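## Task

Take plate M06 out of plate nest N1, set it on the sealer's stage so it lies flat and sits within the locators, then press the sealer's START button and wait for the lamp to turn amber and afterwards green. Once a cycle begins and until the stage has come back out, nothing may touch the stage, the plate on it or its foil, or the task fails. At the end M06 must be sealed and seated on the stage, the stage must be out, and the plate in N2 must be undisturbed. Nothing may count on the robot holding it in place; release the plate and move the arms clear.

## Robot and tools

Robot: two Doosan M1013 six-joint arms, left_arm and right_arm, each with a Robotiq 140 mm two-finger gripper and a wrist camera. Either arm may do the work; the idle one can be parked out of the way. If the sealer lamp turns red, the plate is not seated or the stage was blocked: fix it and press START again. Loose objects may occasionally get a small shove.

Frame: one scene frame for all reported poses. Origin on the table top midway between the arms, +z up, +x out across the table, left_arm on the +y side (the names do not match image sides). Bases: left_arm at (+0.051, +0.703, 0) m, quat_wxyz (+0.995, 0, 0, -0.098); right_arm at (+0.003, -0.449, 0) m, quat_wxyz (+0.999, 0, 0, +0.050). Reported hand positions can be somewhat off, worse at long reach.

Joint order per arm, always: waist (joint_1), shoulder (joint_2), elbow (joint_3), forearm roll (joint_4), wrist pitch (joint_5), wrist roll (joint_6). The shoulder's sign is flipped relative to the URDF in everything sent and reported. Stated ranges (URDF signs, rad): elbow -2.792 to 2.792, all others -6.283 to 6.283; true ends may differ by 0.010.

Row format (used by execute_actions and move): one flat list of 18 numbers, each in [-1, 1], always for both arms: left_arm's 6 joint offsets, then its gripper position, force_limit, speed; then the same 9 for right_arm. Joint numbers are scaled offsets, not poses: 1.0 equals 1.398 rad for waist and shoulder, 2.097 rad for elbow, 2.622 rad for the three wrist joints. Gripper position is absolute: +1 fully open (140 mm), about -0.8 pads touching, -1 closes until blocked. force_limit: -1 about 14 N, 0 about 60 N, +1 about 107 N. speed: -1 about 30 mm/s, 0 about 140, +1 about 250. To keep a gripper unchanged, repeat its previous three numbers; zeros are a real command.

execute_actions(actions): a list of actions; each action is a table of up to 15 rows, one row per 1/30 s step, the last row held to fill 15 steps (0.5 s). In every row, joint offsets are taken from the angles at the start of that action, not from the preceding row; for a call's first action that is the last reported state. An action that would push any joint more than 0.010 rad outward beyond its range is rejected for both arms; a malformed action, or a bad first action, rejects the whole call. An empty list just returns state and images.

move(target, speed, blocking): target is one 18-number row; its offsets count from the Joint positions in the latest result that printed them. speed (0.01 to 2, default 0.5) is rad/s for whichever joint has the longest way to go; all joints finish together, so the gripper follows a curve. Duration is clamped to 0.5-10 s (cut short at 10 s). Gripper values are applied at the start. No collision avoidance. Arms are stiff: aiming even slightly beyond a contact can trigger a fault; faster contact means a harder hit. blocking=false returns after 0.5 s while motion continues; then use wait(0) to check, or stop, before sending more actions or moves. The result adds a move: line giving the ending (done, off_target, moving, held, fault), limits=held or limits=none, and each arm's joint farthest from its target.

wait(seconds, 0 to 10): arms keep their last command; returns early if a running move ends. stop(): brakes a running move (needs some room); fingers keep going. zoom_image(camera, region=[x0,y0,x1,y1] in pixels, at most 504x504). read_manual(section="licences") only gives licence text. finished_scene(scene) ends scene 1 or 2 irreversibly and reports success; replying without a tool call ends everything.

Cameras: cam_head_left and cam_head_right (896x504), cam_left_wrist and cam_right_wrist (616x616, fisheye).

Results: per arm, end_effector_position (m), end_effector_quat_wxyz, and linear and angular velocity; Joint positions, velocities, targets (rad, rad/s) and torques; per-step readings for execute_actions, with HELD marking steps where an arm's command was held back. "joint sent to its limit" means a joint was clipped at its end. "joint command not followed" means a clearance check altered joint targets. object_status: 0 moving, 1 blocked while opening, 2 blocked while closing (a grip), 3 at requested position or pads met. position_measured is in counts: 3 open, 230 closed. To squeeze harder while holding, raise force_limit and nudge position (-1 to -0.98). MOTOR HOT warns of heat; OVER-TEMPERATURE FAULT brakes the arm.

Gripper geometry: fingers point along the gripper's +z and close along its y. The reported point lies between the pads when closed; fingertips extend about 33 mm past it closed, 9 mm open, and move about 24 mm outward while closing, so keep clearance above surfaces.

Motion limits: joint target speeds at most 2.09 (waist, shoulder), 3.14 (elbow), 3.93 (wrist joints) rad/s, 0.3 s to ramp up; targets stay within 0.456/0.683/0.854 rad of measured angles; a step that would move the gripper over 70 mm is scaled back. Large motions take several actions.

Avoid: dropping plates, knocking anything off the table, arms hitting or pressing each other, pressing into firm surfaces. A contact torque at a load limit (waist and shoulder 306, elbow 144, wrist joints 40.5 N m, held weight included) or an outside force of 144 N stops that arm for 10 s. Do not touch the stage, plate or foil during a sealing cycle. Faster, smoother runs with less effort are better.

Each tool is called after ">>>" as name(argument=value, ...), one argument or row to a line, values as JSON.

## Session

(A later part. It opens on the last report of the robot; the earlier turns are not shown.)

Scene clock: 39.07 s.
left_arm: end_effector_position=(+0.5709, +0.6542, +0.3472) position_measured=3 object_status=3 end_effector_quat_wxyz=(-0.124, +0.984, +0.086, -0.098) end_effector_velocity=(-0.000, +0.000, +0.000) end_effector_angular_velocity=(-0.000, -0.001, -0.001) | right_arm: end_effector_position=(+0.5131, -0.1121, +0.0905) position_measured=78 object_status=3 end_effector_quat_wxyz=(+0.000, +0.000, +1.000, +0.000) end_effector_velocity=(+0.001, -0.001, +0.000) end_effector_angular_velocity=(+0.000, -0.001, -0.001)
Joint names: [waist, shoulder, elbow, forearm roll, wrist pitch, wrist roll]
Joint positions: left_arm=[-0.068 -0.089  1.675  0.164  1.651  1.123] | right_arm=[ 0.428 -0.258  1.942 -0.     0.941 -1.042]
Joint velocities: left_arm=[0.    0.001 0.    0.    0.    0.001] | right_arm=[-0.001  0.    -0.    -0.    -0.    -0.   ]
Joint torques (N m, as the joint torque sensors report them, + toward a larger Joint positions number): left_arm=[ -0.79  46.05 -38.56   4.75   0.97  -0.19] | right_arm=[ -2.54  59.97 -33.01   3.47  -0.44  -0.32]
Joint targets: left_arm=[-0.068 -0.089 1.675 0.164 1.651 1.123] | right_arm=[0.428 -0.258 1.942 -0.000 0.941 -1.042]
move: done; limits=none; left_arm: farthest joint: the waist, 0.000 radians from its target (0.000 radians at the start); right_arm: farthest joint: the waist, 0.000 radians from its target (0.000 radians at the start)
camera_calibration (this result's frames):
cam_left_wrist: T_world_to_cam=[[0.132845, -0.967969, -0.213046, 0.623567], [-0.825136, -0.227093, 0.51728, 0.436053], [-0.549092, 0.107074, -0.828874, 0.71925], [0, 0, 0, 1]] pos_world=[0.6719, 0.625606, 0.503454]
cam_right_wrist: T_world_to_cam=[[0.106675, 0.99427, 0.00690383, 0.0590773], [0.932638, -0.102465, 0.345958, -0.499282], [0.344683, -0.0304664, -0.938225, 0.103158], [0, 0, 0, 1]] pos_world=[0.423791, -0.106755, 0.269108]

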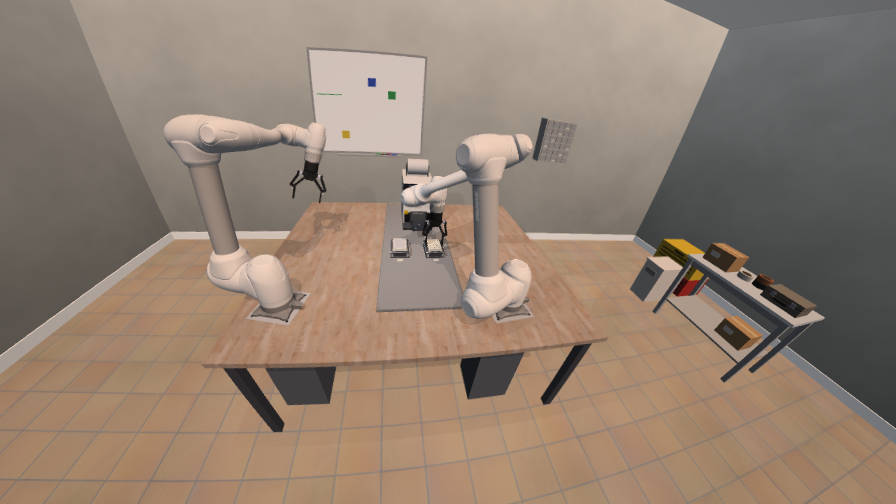

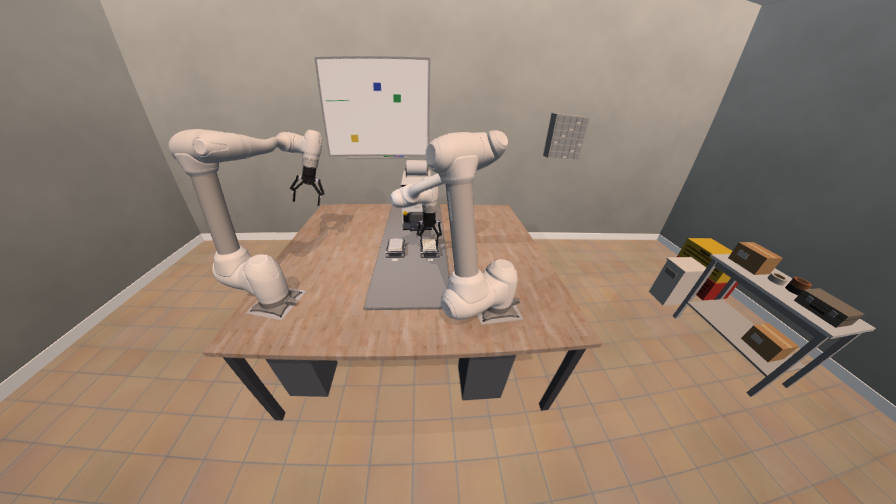

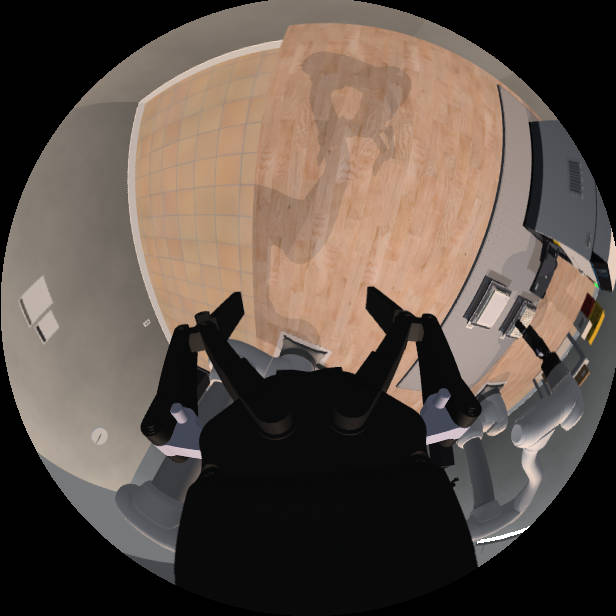

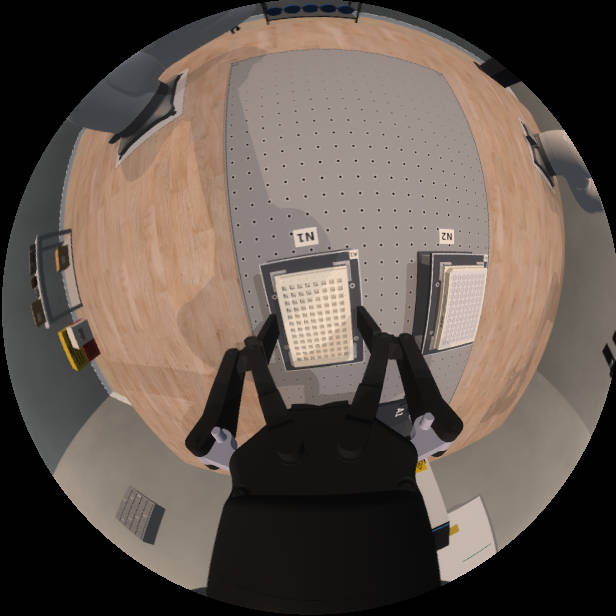

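>>> move(
  target=[0,0,0,0,0,0,1,0,0,0,0,0,0,0,0,-1,-0.3,-0.5],
)

>>> zoom_image(
  camera="cam_right_wrist",
  region=[200, 200, 440, 400],
)

Scene clock: 40.43 s.
left_arm: end_effector_position=(+0.5709, +0.6542, +0.3472) position_measured=3 object_status=3 end_effector_quat_wxyz=(-0.124, +0.984, +0.086, -0.098) end_effector_velocity=(+0.000, -0.000, -0.001) end_effector_angular_velocity=(-0.001, +0.001, +0.000) | right_arm: end_effector_position=(+0.5131, -0.1121, +0.0904) position_measured=109 object_status=2 end_effector_quat_wxyz=(+0.000, +0.000, +1.000, +0.000) end_effector_velocity=(+0.000, -0.000, +0.000) end_effector_angular_velocity=(-0.000, -0.000, +0.000)
Joint names: [waist, shoulder, elbow, forearm roll, wrist pitch, wrist roll]
Joint positions: left_arm=[-0.068 -0.089  1.675  0.164  1.651  1.123] | right_arm=[ 0.428 -0.258  1.942 -0.     0.941 -1.042]
Joint velocities: left_arm=[ 0.    -0.001  0.    -0.001 -0.    -0.   ] | right_arm=[-0.  0. -0. -0.  0. -0.]
Joint torques (N m, as the joint torque sensors report them, + toward a larger Joint positions number): left_arm=[ -0.84  45.98 -38.62   4.55   0.97  -0.26] | right_arm=[ -3.47  37.27 -20.39   3.92  -3.23   0.08]
Joint targets: left_arm=[-0.068 -0.089 1.675 0.164 1.651 1.123] | right_arm=[0.428 -0.258 1.942 -0.000 0.941 -1.042]
move: done; limits=none; left_arm: farthest joint: the waist, 0.000 radians from its target (0.000 radians at the start); right_arm: farthest joint: the waist, 0.000 radians from its target (0.000 radians at the start)
camera_calibration (this result's frames):
cam_left_wrist: T_world_to_cam=[[0.132845, -0.967969, -0.213046, 0.623567], [-0.825136, -0.227094, 0.51728, 0.436053], [-0.549093, 0.107074, -0.828874, 0.719249], [0, 0, 0, 1]] pos_world=[0.6719, 0.625606, 0.503454]
cam_right_wrist: T_world_to_cam=[[0.106637, 0.994274, 0.0068857, 0.0591056], [0.932651, -0.102424, 0.345935, -0.499266], [0.34466, -0.0304676, -0.938233, 0.103154], [0, 0, 0, 1]] pos_world=[0.423785, -0.106761, 0.26909]

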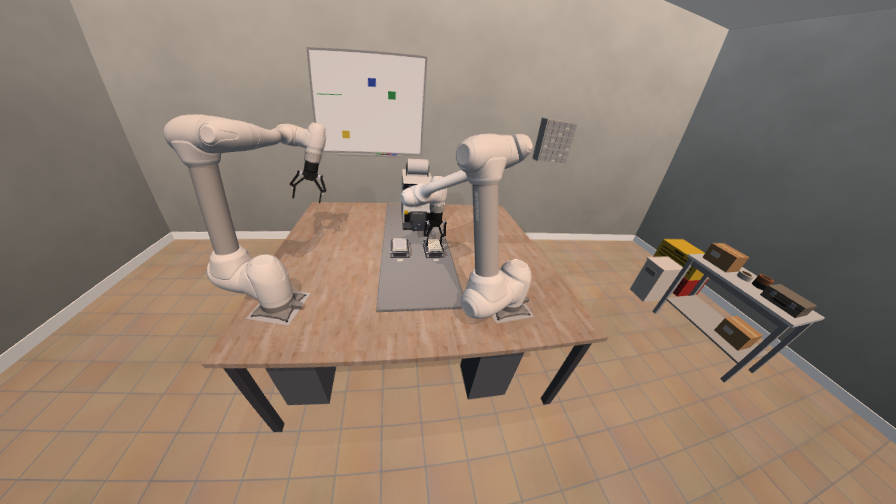

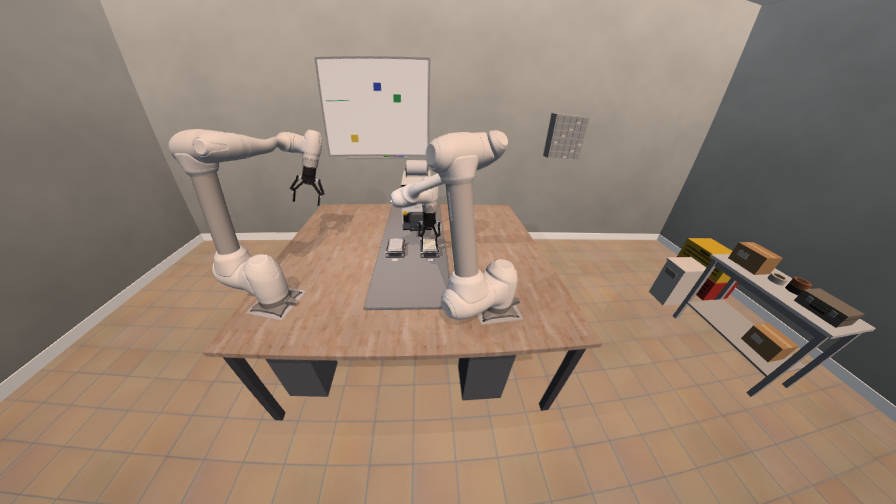

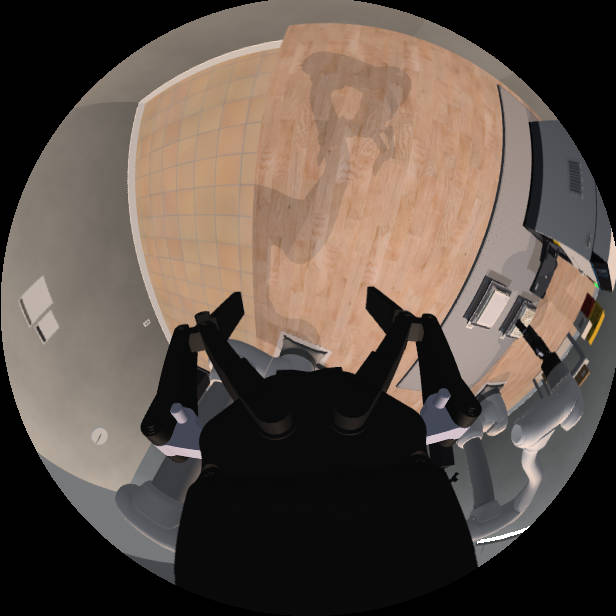

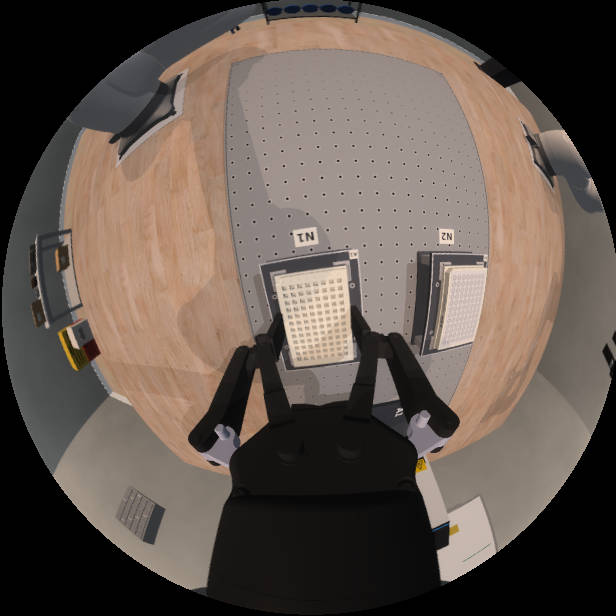

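Region (200, 200, 440, 400) of cam_right_wrist's 616x616 image, scaled by 2.100, with more detail than that image has.

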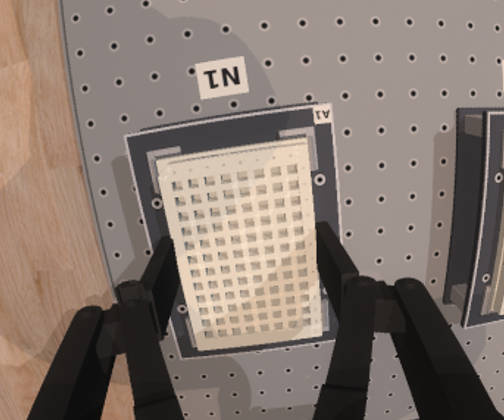

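>>> move(
  target=[0,0,0,0,0,0,1,0,0,0,0.0764,-0.0628,0,0.0912,0,-1,-0.3,-0.5],
  speed=0.15,
)

Scene clock: 42.93 s.
left_arm: end_effector_position=(+0.5709, +0.6542, +0.3472) position_measured=3 object_status=3 end_effector_quat_wxyz=(-0.124, +0.984, +0.086, -0.098) end_effector_velocity=(+0.001, +0.000, -0.000) end_effector_angular_velocity=(+0.001, -0.001, -0.001) | right_arm: end_effector_position=(+0.5131, -0.1121, +0.2199) position_measured=109 object_status=2 end_effector_quat_wxyz=(+0.000, +0.000, +1.000, -0.000) end_effector_velocity=(+0.001, -0.001, -0.000) end_effector_angular_velocity=(-0.000, +0.000, -0.002)
Joint names: [waist, shoulder, elbow, forearm roll, wrist pitch, wrist roll]
Joint positions: left_arm=[-0.068 -0.089  1.675  0.164  1.651  1.123] | right_arm=[ 0.428 -0.151  1.811 -0.     1.18  -1.042]
Joint velocities: left_arm=[ 0.    -0.001 -0.     0.001 -0.001  0.001] | right_arm=[-0.002  0.     0.    -0.     0.     0.   ]
Joint torques (N m, as the joint torque sensors report them, + toward a larger Joint positions number): left_arm=[ -1.16  46.35 -37.79   4.66   0.83  -0.23] | right_arm=[ -2.89  54.47 -37.92   3.9   -0.42  -0.29]
Joint targets: left_arm=[-0.068 -0.089 1.675 0.164 1.651 1.123] | right_arm=[0.428 -0.151 1.811 -0.000 1.180 -1.042]
move: done; limits=none; left_arm: farthest joint: the waist, 0.000 radians from its target (0.000 radians at the start); right_arm: farthest joint: the elbow, 0.001 radians from its target (0.132 radians at the start)
camera_calibration (this result's frames):
cam_left_wrist: T_world_to_cam=[[0.132845, -0.967969, -0.213046, 0.623567], [-0.825136, -0.227094, 0.51728, 0.436054], [-0.549092, 0.107073, -0.828874, 0.71925], [0, 0, 0, 1]] pos_world=[0.6719, 0.625606, 0.503454]
cam_right_wrist: T_world_to_cam=[[0.106708, 0.994269, 0.0064971, 0.0583119], [0.932819, -0.102371, 0.345499, -0.544001], [0.344184, -0.030807, -0.938397, 0.224895], [0, 0, 0, 1]] pos_world=[0.423827, -0.106739, 0.398614]

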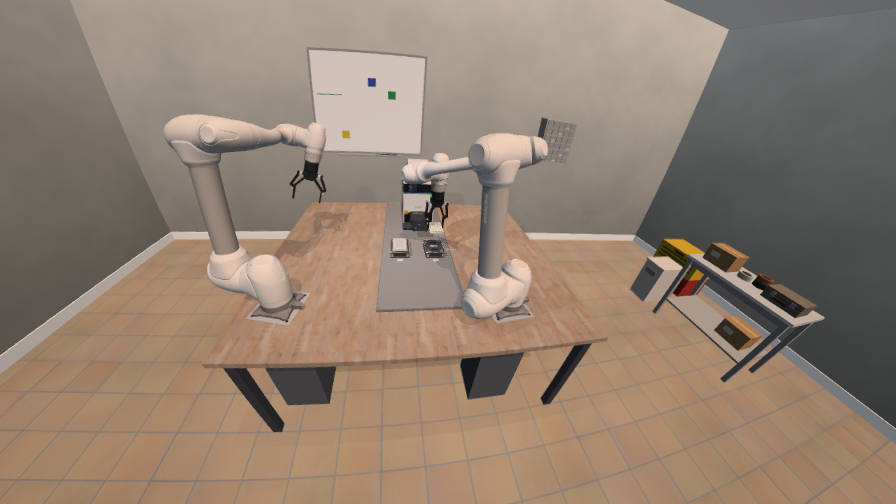

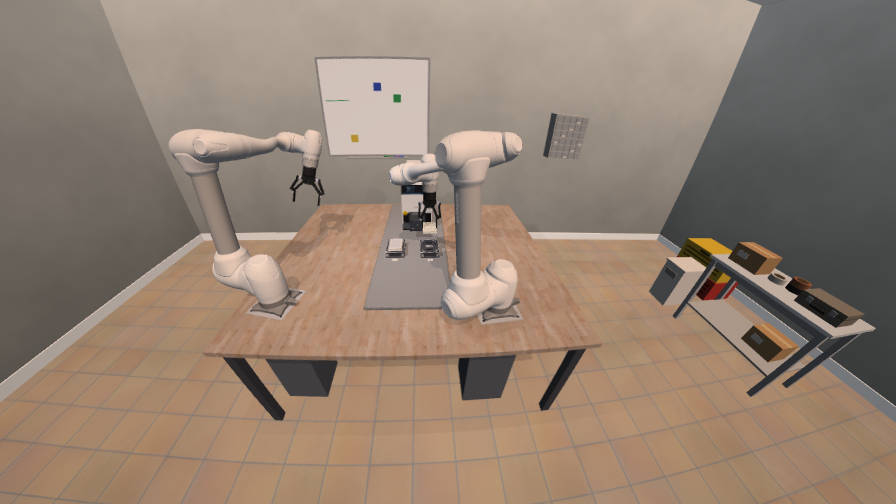

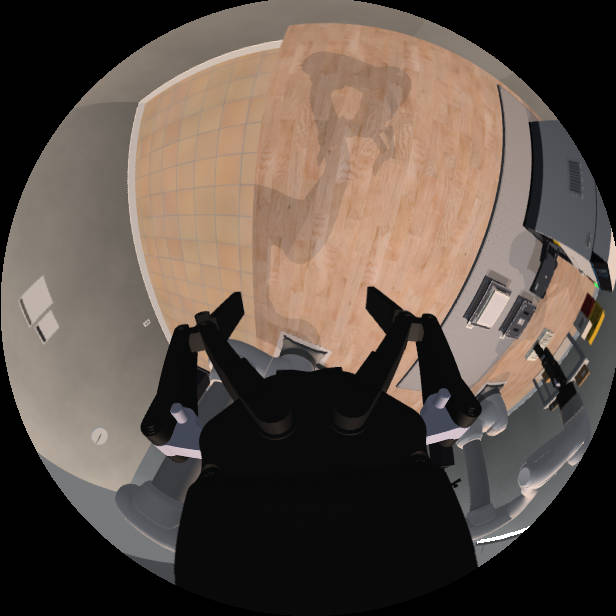

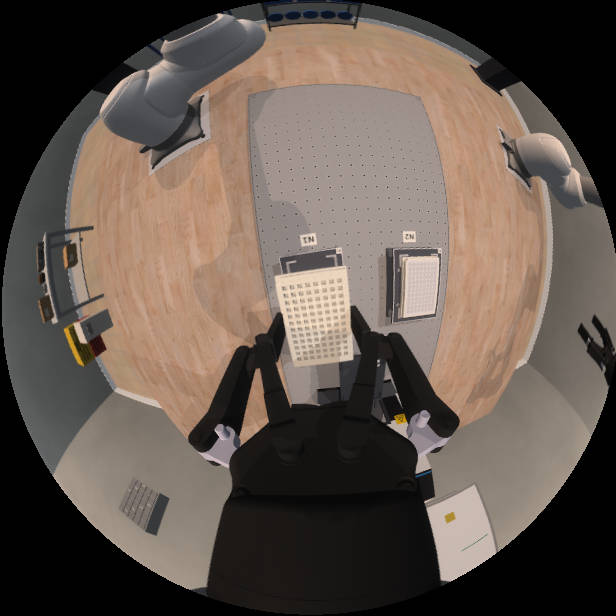

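>>> execute_actions(
  actions=[],
)

Scene clock: 44.37 s.
left_arm: end_effector_position=(+0.5709, +0.6542, +0.3472) position_measured=3 object_status=3 end_effector_quat_wxyz=(-0.124, +0.984, +0.086, -0.098) end_effector_velocity=(-0.000, -0.000, -0.000) end_effector_angular_velocity=(-0.000, +0.000, +0.001) | right_arm: end_effector_position=(+0.5131, -0.1121, +0.2200) position_measured=109 object_status=2 end_effector_quat_wxyz=(+0.000, +0.000, +1.000, -0.000) end_effector_velocity=(-0.001, +0.001, -0.001) end_effector_angular_velocity=(-0.000, +0.001, +0.002)
Joint names: [waist, shoulder, elbow, forearm roll, wrist pitch, wrist roll]
Joint positions: left_arm=[-0.068 -0.089  1.675  0.164  1.651  1.123] | right_arm=[ 0.428 -0.151  1.811 -0.     1.18  -1.042]
Joint velocities: left_arm=[ 0.    -0.     0.    -0.     0.    -0.001] | right_arm=[ 0.002 -0.001  0.001  0.    -0.     0.   ]
Joint torques (N m, as the joint torque sensors report them, + toward a larger Joint positions number): left_arm=[ -1.54  45.94 -38.18   4.55   0.88  -0.28] | right_arm=[ -3.1   54.64 -38.46   3.79  -0.39  -0.25]
Joint targets: left_arm=[-0.068 -0.089 1.675 0.164 1.651 1.123] | right_arm=[0.428 -0.151 1.811 -0.000 1.180 -1.042]
camera_calibration (this result's frames):
cam_left_wrist: T_world_to_cam=[[0.132845, -0.967969, -0.213045, 0.623567], [-0.825136, -0.227094, 0.51728, 0.436053], [-0.549092, 0.107073, -0.828874, 0.71925], [0, 0, 0, 1]] pos_world=[0.6719, 0.625606, 0.503454]
cam_right_wrist: T_world_to_cam=[[0.106708, 0.994269, 0.00652484, 0.0582995], [0.932805, -0.102379, 0.345534, -0.544022], [0.344222, -0.0307849, -0.938384, 0.224902], [0, 0, 0, 1]] pos_world=[0.423829, -0.106738, 0.398642]

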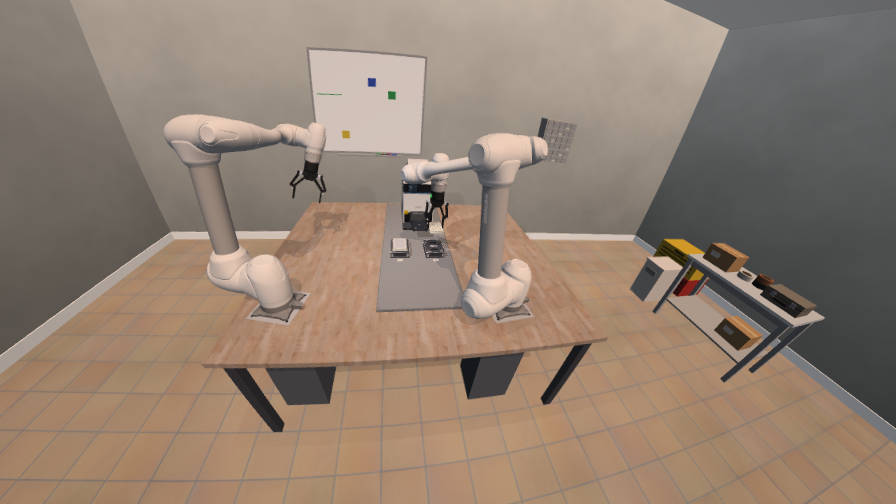

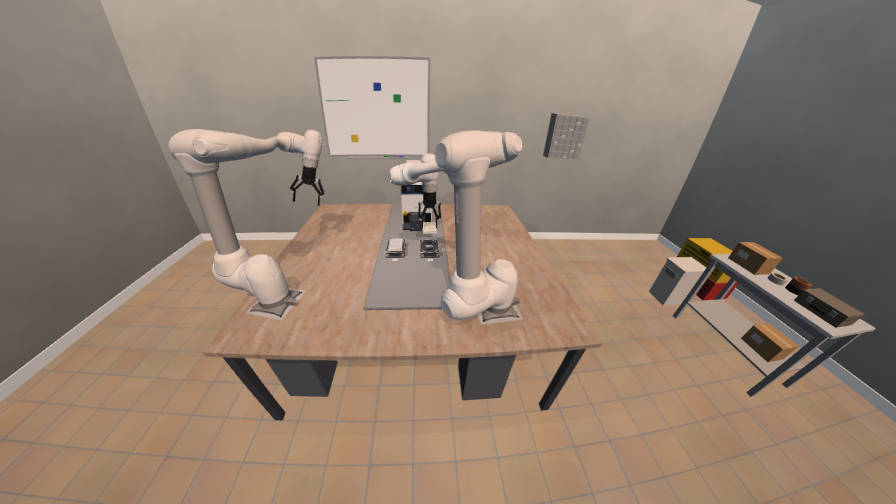

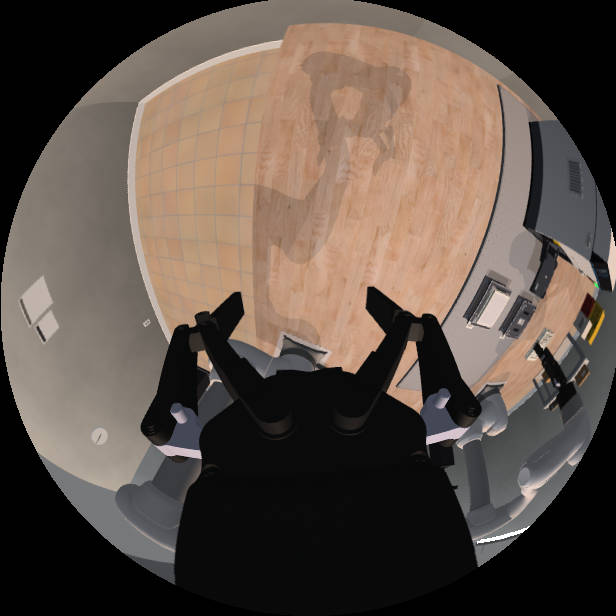

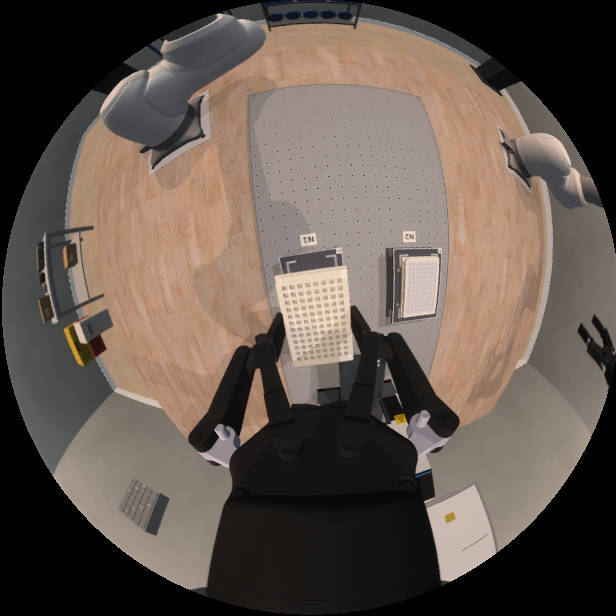

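>>> move(
  target=[0,0,0,0,0,0,1,0,0,-0.0233,-0.2247,-0.2031,0,0.0425,-0.0127,-1,-0.3,-0.5],
  speed=0.25,
)

>>> zoom_image(
  camera="cam_right_wrist",
  region=[200,200,440,440],
)

>>> zoom_image(
  camera="cam_head_left",
  region=[370,140,490,270],
)

Scene clock: 47.40 s.
left_arm: end_effector_position=(+0.5709, +0.6542, +0.3472) position_measured=3 object_status=3 end_effector_quat_wxyz=(-0.124, +0.984, +0.086, -0.098) end_effector_velocity=(+0.000, -0.000, -0.000) end_effector_angular_velocity=(+0.000, -0.000, +0.001) | right_arm: end_effector_position=(+0.7046, -0.0312, +0.2202) position_measured=109 object_status=2 end_effector_quat_wxyz=(+0.000, -0.000, +1.000, +0.000) end_effector_velocity=(+0.000, +0.001, +0.001) end_effector_angular_velocity=(+0.001, -0.001, -0.000)
Joint names: [waist, shoulder, elbow, forearm roll, wrist pitch, wrist roll]
Joint positions: left_arm=[-0.068 -0.089  1.675  0.164  1.651  1.123] | right_arm=[ 0.395 -0.465  1.385 -0.     1.291 -1.076]
Joint velocities: left_arm=[-0.    -0.    -0.    -0.    -0.    -0.001] | right_arm=[ 0.001  0.    -0.001  0.001  0.     0.   ]
Joint torques (N m, as the joint torque sensors report them, + toward a larger Joint positions number): left_arm=[ -0.87  44.77 -38.28   4.7    0.83  -0.14] | right_arm=[ -3.14  86.04 -39.68   4.09  -0.39  -0.29]
Joint targets: left_arm=[-0.068 -0.089 1.675 0.164 1.651 1.123] | right_arm=[0.395 -0.465 1.385 -0.000 1.291 -1.076]
move: done; limits=none; left_arm: farthest joint: the waist, 0.000 radians from its target (0.000 radians at the start); right_arm: farthest joint: the waist, 0.000 radians from its target (0.032 radians at the start)
camera_calibration (this result's frames):
cam_left_wrist: T_world_to_cam=[[0.132845, -0.967969, -0.213045, 0.623567], [-0.825136, -0.227094, 0.51728, 0.436053], [-0.549092, 0.107073, -0.828874, 0.71925], [0, 0, 0, 1]] pos_world=[0.6719, 0.625606, 0.503454]
cam_right_wrist: T_world_to_cam=[[0.10603, 0.99434, 0.00672027, -0.0420877], [0.932757, -0.101801, 0.345835, -0.714476], [0.344562, -0.0304006, -0.938271, 0.161412], [0, 0, 0, 1]] pos_world=[0.615279, -0.0259777, 0.398821]

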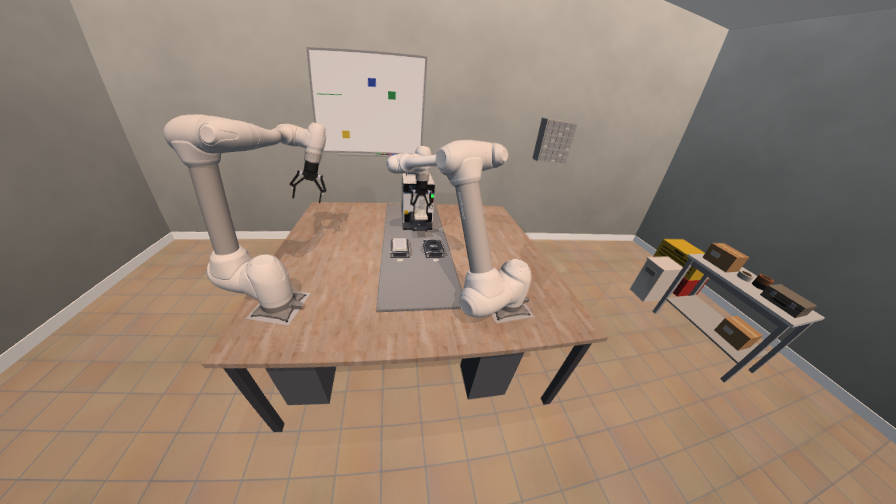

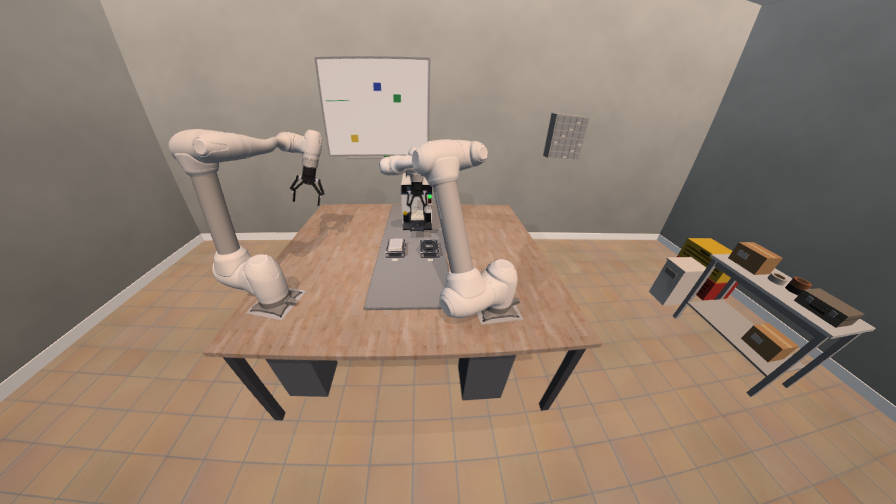

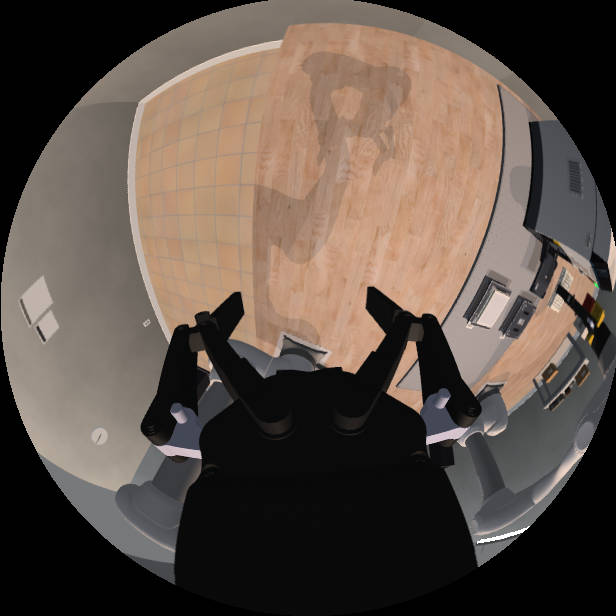

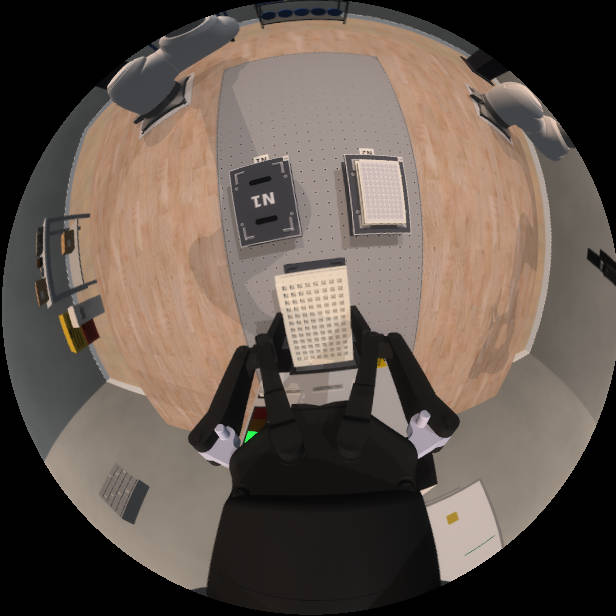

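Region (200, 200, 440, 440) of cam_right_wrist's 616x616 image, scaled by 2.100, with more detail than that image has.

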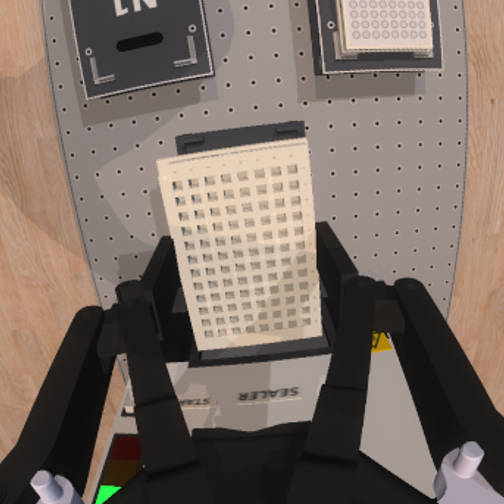

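Region (370, 140, 490, 270) of cam_head_left's 896x504 image, scaled by 3.877, with more detail than that image has; it fills the left 465 columns of this view, and the rest is white.

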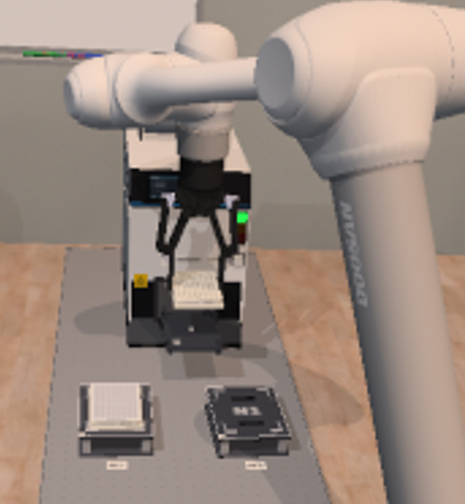

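>>> move(
  target=[0,0,0,0,0,0,1,0,0,0,-0.0183,0.0261,0,-0.0307,0,-1,-0.3,-0.5],
  speed=0.08,
)

>>> zoom_image(
  camera="cam_right_wrist",
  region=[240,220,400,380],
)

>>> zoom_image(
  camera="cam_head_left",
  region=[390,180,450,240],
)

Scene clock: 49.07 s.
left_arm: end_effector_position=(+0.5709, +0.6542, +0.3472) position_measured=3 object_status=3 end_effector_quat_wxyz=(-0.124, +0.984, +0.086, -0.098) end_effector_velocity=(-0.000, -0.000, -0.000) end_effector_angular_velocity=(-0.001, +0.001, -0.000) | right_arm: end_effector_position=(+0.7046, -0.0312, +0.1703) position_measured=109 object_status=2 end_effector_quat_wxyz=(+0.000, -0.000, +1.000, +0.000) end_effector_velocity=(-0.000, +0.000, -0.000) end_effector_angular_velocity=(+0.000, +0.001, -0.001)
Joint names: [waist, shoulder, elbow, forearm roll, wrist pitch, wrist roll]
Joint positions: left_arm=[-0.068 -0.089  1.675  0.164  1.651  1.123] | right_arm=[ 0.395 -0.491  1.44  -0.     1.211 -1.076]
Joint velocities: left_arm=[ 0.    -0.     0.    -0.001  0.     0.   ] | right_arm=[-0.    -0.     0.     0.001  0.     0.   ]
Joint torques (N m, as the joint torque sensors report them, + toward a larger Joint positions number): left_arm=[ -0.67  45.52 -37.98   4.58   0.89  -0.22] | right_arm=[ -3.8   86.79 -38.84   3.82  -0.28  -0.33]
Joint targets: left_arm=[-0.068 -0.089 1.675 0.164 1.651 1.123] | right_arm=[0.395 -0.491 1.440 -0.000 1.211 -1.076]
move: done; limits=none; left_arm: farthest joint: the waist, 0.000 radians from its target (0.000 radians at the start); right_arm: farthest joint: the waist, 0.000 radians from its target (0.000 radians at the start)
camera_calibration (this result's frames):
cam_left_wrist: T_world_to_cam=[[0.132845, -0.967969, -0.213045, 0.623567], [-0.825136, -0.227094, 0.51728, 0.436054], [-0.549092, 0.107073, -0.828875, 0.71925], [0, 0, 0, 1]] pos_world=[0.6719, 0.625606, 0.503454]
cam_right_wrist: T_world_to_cam=[[0.106004, 0.994342, 0.00682884, -0.0417898], [0.932706, -0.101809, 0.345969, -0.697254], [0.344707, -0.0303049, -0.938221, 0.114469], [0, 0, 0, 1]] pos_world=[0.615305, -0.0259646, 0.348911]

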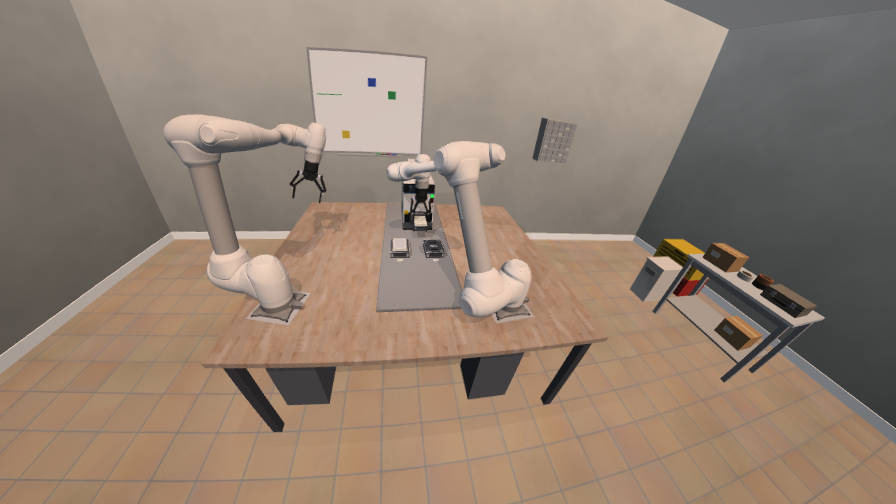

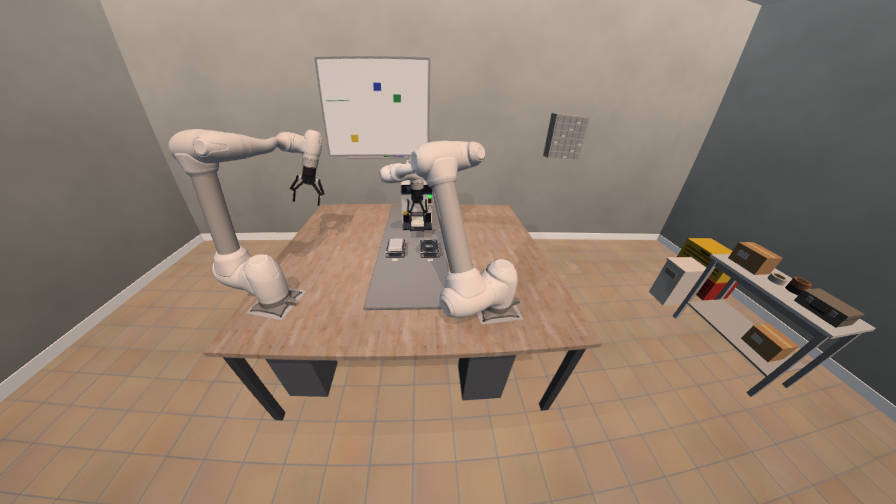

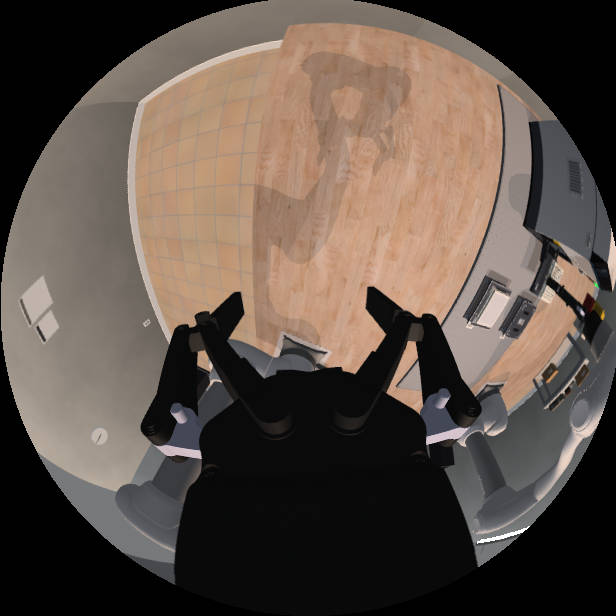

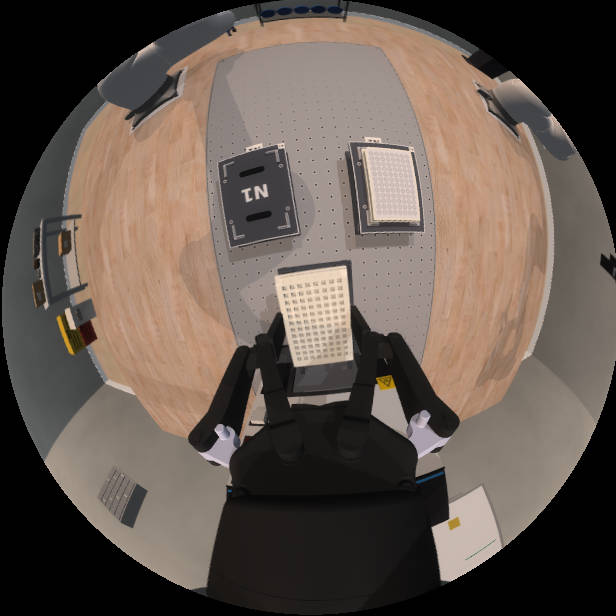

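Region (240, 220, 400, 380) of cam_right_wrist's 616x616 image, scaled by 3.150, with more detail than that image has.

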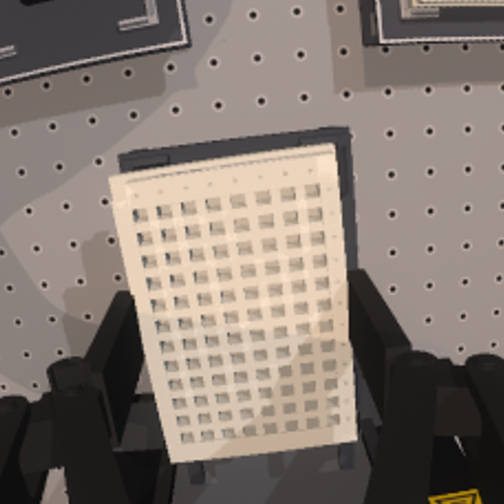

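Region (390, 180, 450, 240) of cam_head_left's 896x504 image, scaled by 8.400, with more detail than that image has.

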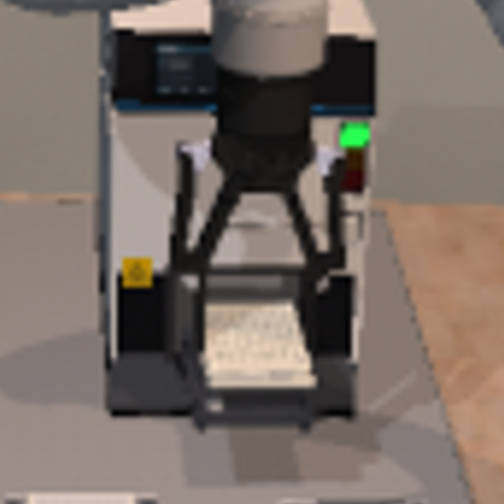

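>>> move(
  target=[0,0,0,0,0,0,1,0,0,0.0030,-0.0083,0.0050,0,-0.0085,0.0016,-1,-0.3,-0.5],
  speed=0.04,
)

>>> zoom_image(
  camera="cam_right_wrist",
  region=[240,220,400,380],
)

>>> zoom_image(
  camera="cam_head_right",
  region=[390,180,450,240],
)

Scene clock: 51.57 s.
left_arm: end_effector_position=(+0.5709, +0.6542, +0.3472) position_measured=3 object_status=3 end_effector_quat_wxyz=(-0.124, +0.984, +0.086, -0.098) end_effector_velocity=(+0.000, -0.000, -0.000) end_effector_angular_velocity=(+0.000, -0.000, -0.000) | right_arm: end_effector_position=(+0.7046, -0.0274, +0.1553) position_measured=109 object_status=2 end_effector_quat_wxyz=(+0.001, -0.000, +1.000, +0.000) end_effector_velocity=(+0.000, -0.000, -0.000) end_effector_angular_velocity=(-0.000, -0.000, +0.000)
Joint names: [waist, shoulder, elbow, forearm roll, wrist pitch, wrist roll]
Joint positions: left_arm=[-0.068 -0.089  1.675  0.164  1.651  1.123] | right_arm=[ 0.399 -0.502  1.45  -0.     1.188 -1.071]
Joint velocities: left_arm=[ 0.    -0.001 -0.     0.    -0.001 -0.   ] | right_arm=[-0.    -0.    -0.    -0.    -0.    -0.001]
Joint torques (N m, as the joint torque sensors report them, + toward a larger Joint positions number): left_arm=[ -0.72  45.71 -38.84   4.55   0.94  -0.27] | right_arm=[ -3.16  87.7  -38.46   3.89  -0.37  -0.35]
Joint targets: left_arm=[-0.068 -0.089 1.675 0.164 1.651 1.123] | right_arm=[0.399 -0.502 1.450 -0.000 1.188 -1.071]
move: done; limits=none; left_arm: farthest joint: the waist, 0.000 radians from its target (0.000 radians at the start); right_arm: farthest joint: the waist, 0.000 radians from its target (0.004 radians at the start)
camera_calibration (this result's frames):
cam_left_wrist: T_world_to_cam=[[0.132845, -0.967969, -0.213046, 0.623567], [-0.825136, -0.227094, 0.51728, 0.436053], [-0.549092, 0.107073, -0.828874, 0.71925], [0, 0, 0, 1]] pos_world=[0.6719, 0.625606, 0.503454]
cam_right_wrist: T_world_to_cam=[[0.106001, 0.994342, 0.00695409, -0.0455328], [0.932643, -0.101844, 0.346129, -0.691618], [0.344879, -0.0302043, -0.938161, 0.10048], [0, 0, 0, 1]] pos_world=[0.615206, -0.0221272, 0.333973]

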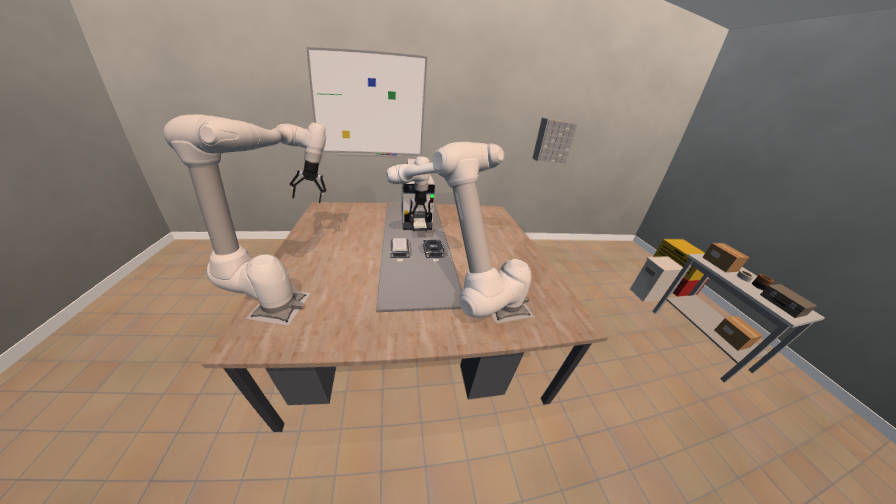

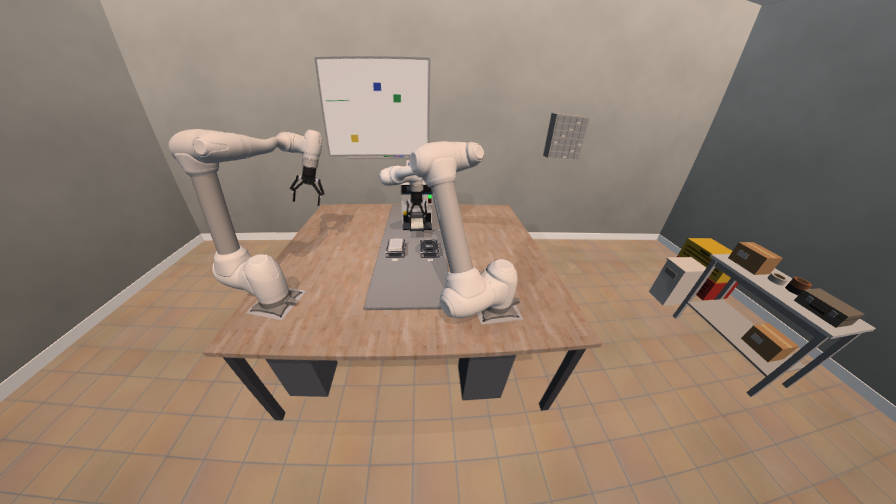

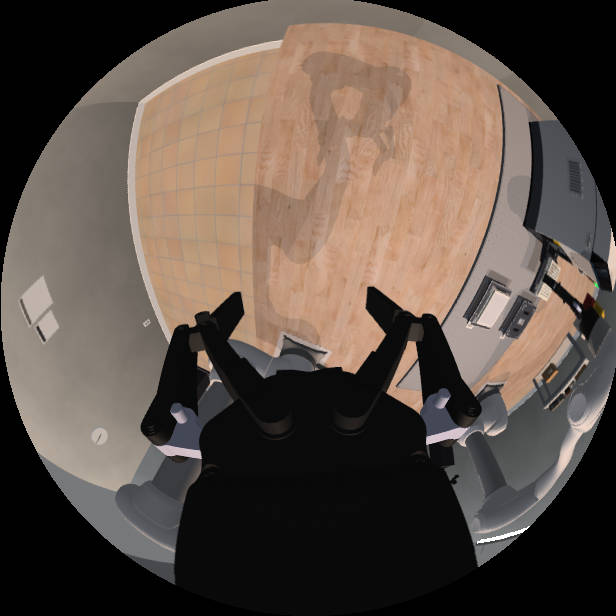

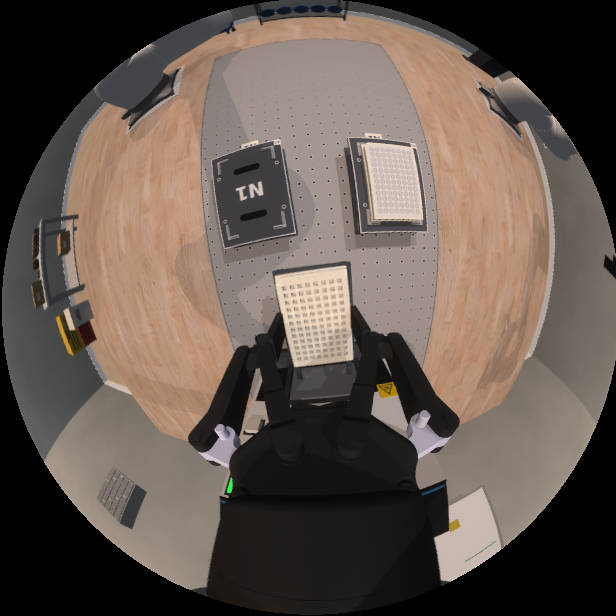

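Region (240, 220, 400, 380) of cam_right_wrist's 616x616 image, scaled by 3.150, with more detail than that image has.

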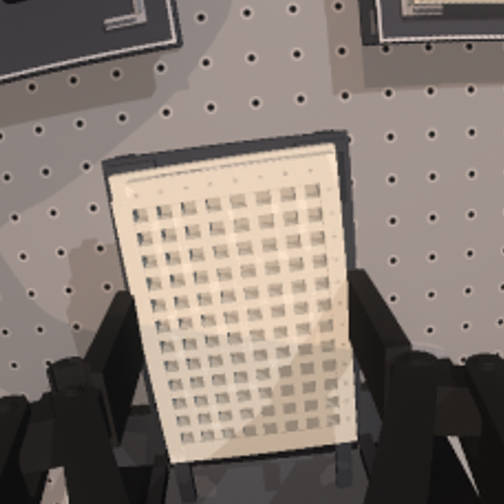

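Region (390, 180, 450, 240) of cam_head_right's 896x504 image, scaled by 8.400, with more detail than that image has.

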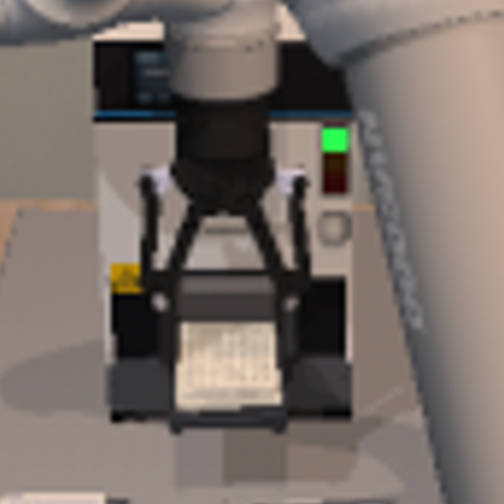

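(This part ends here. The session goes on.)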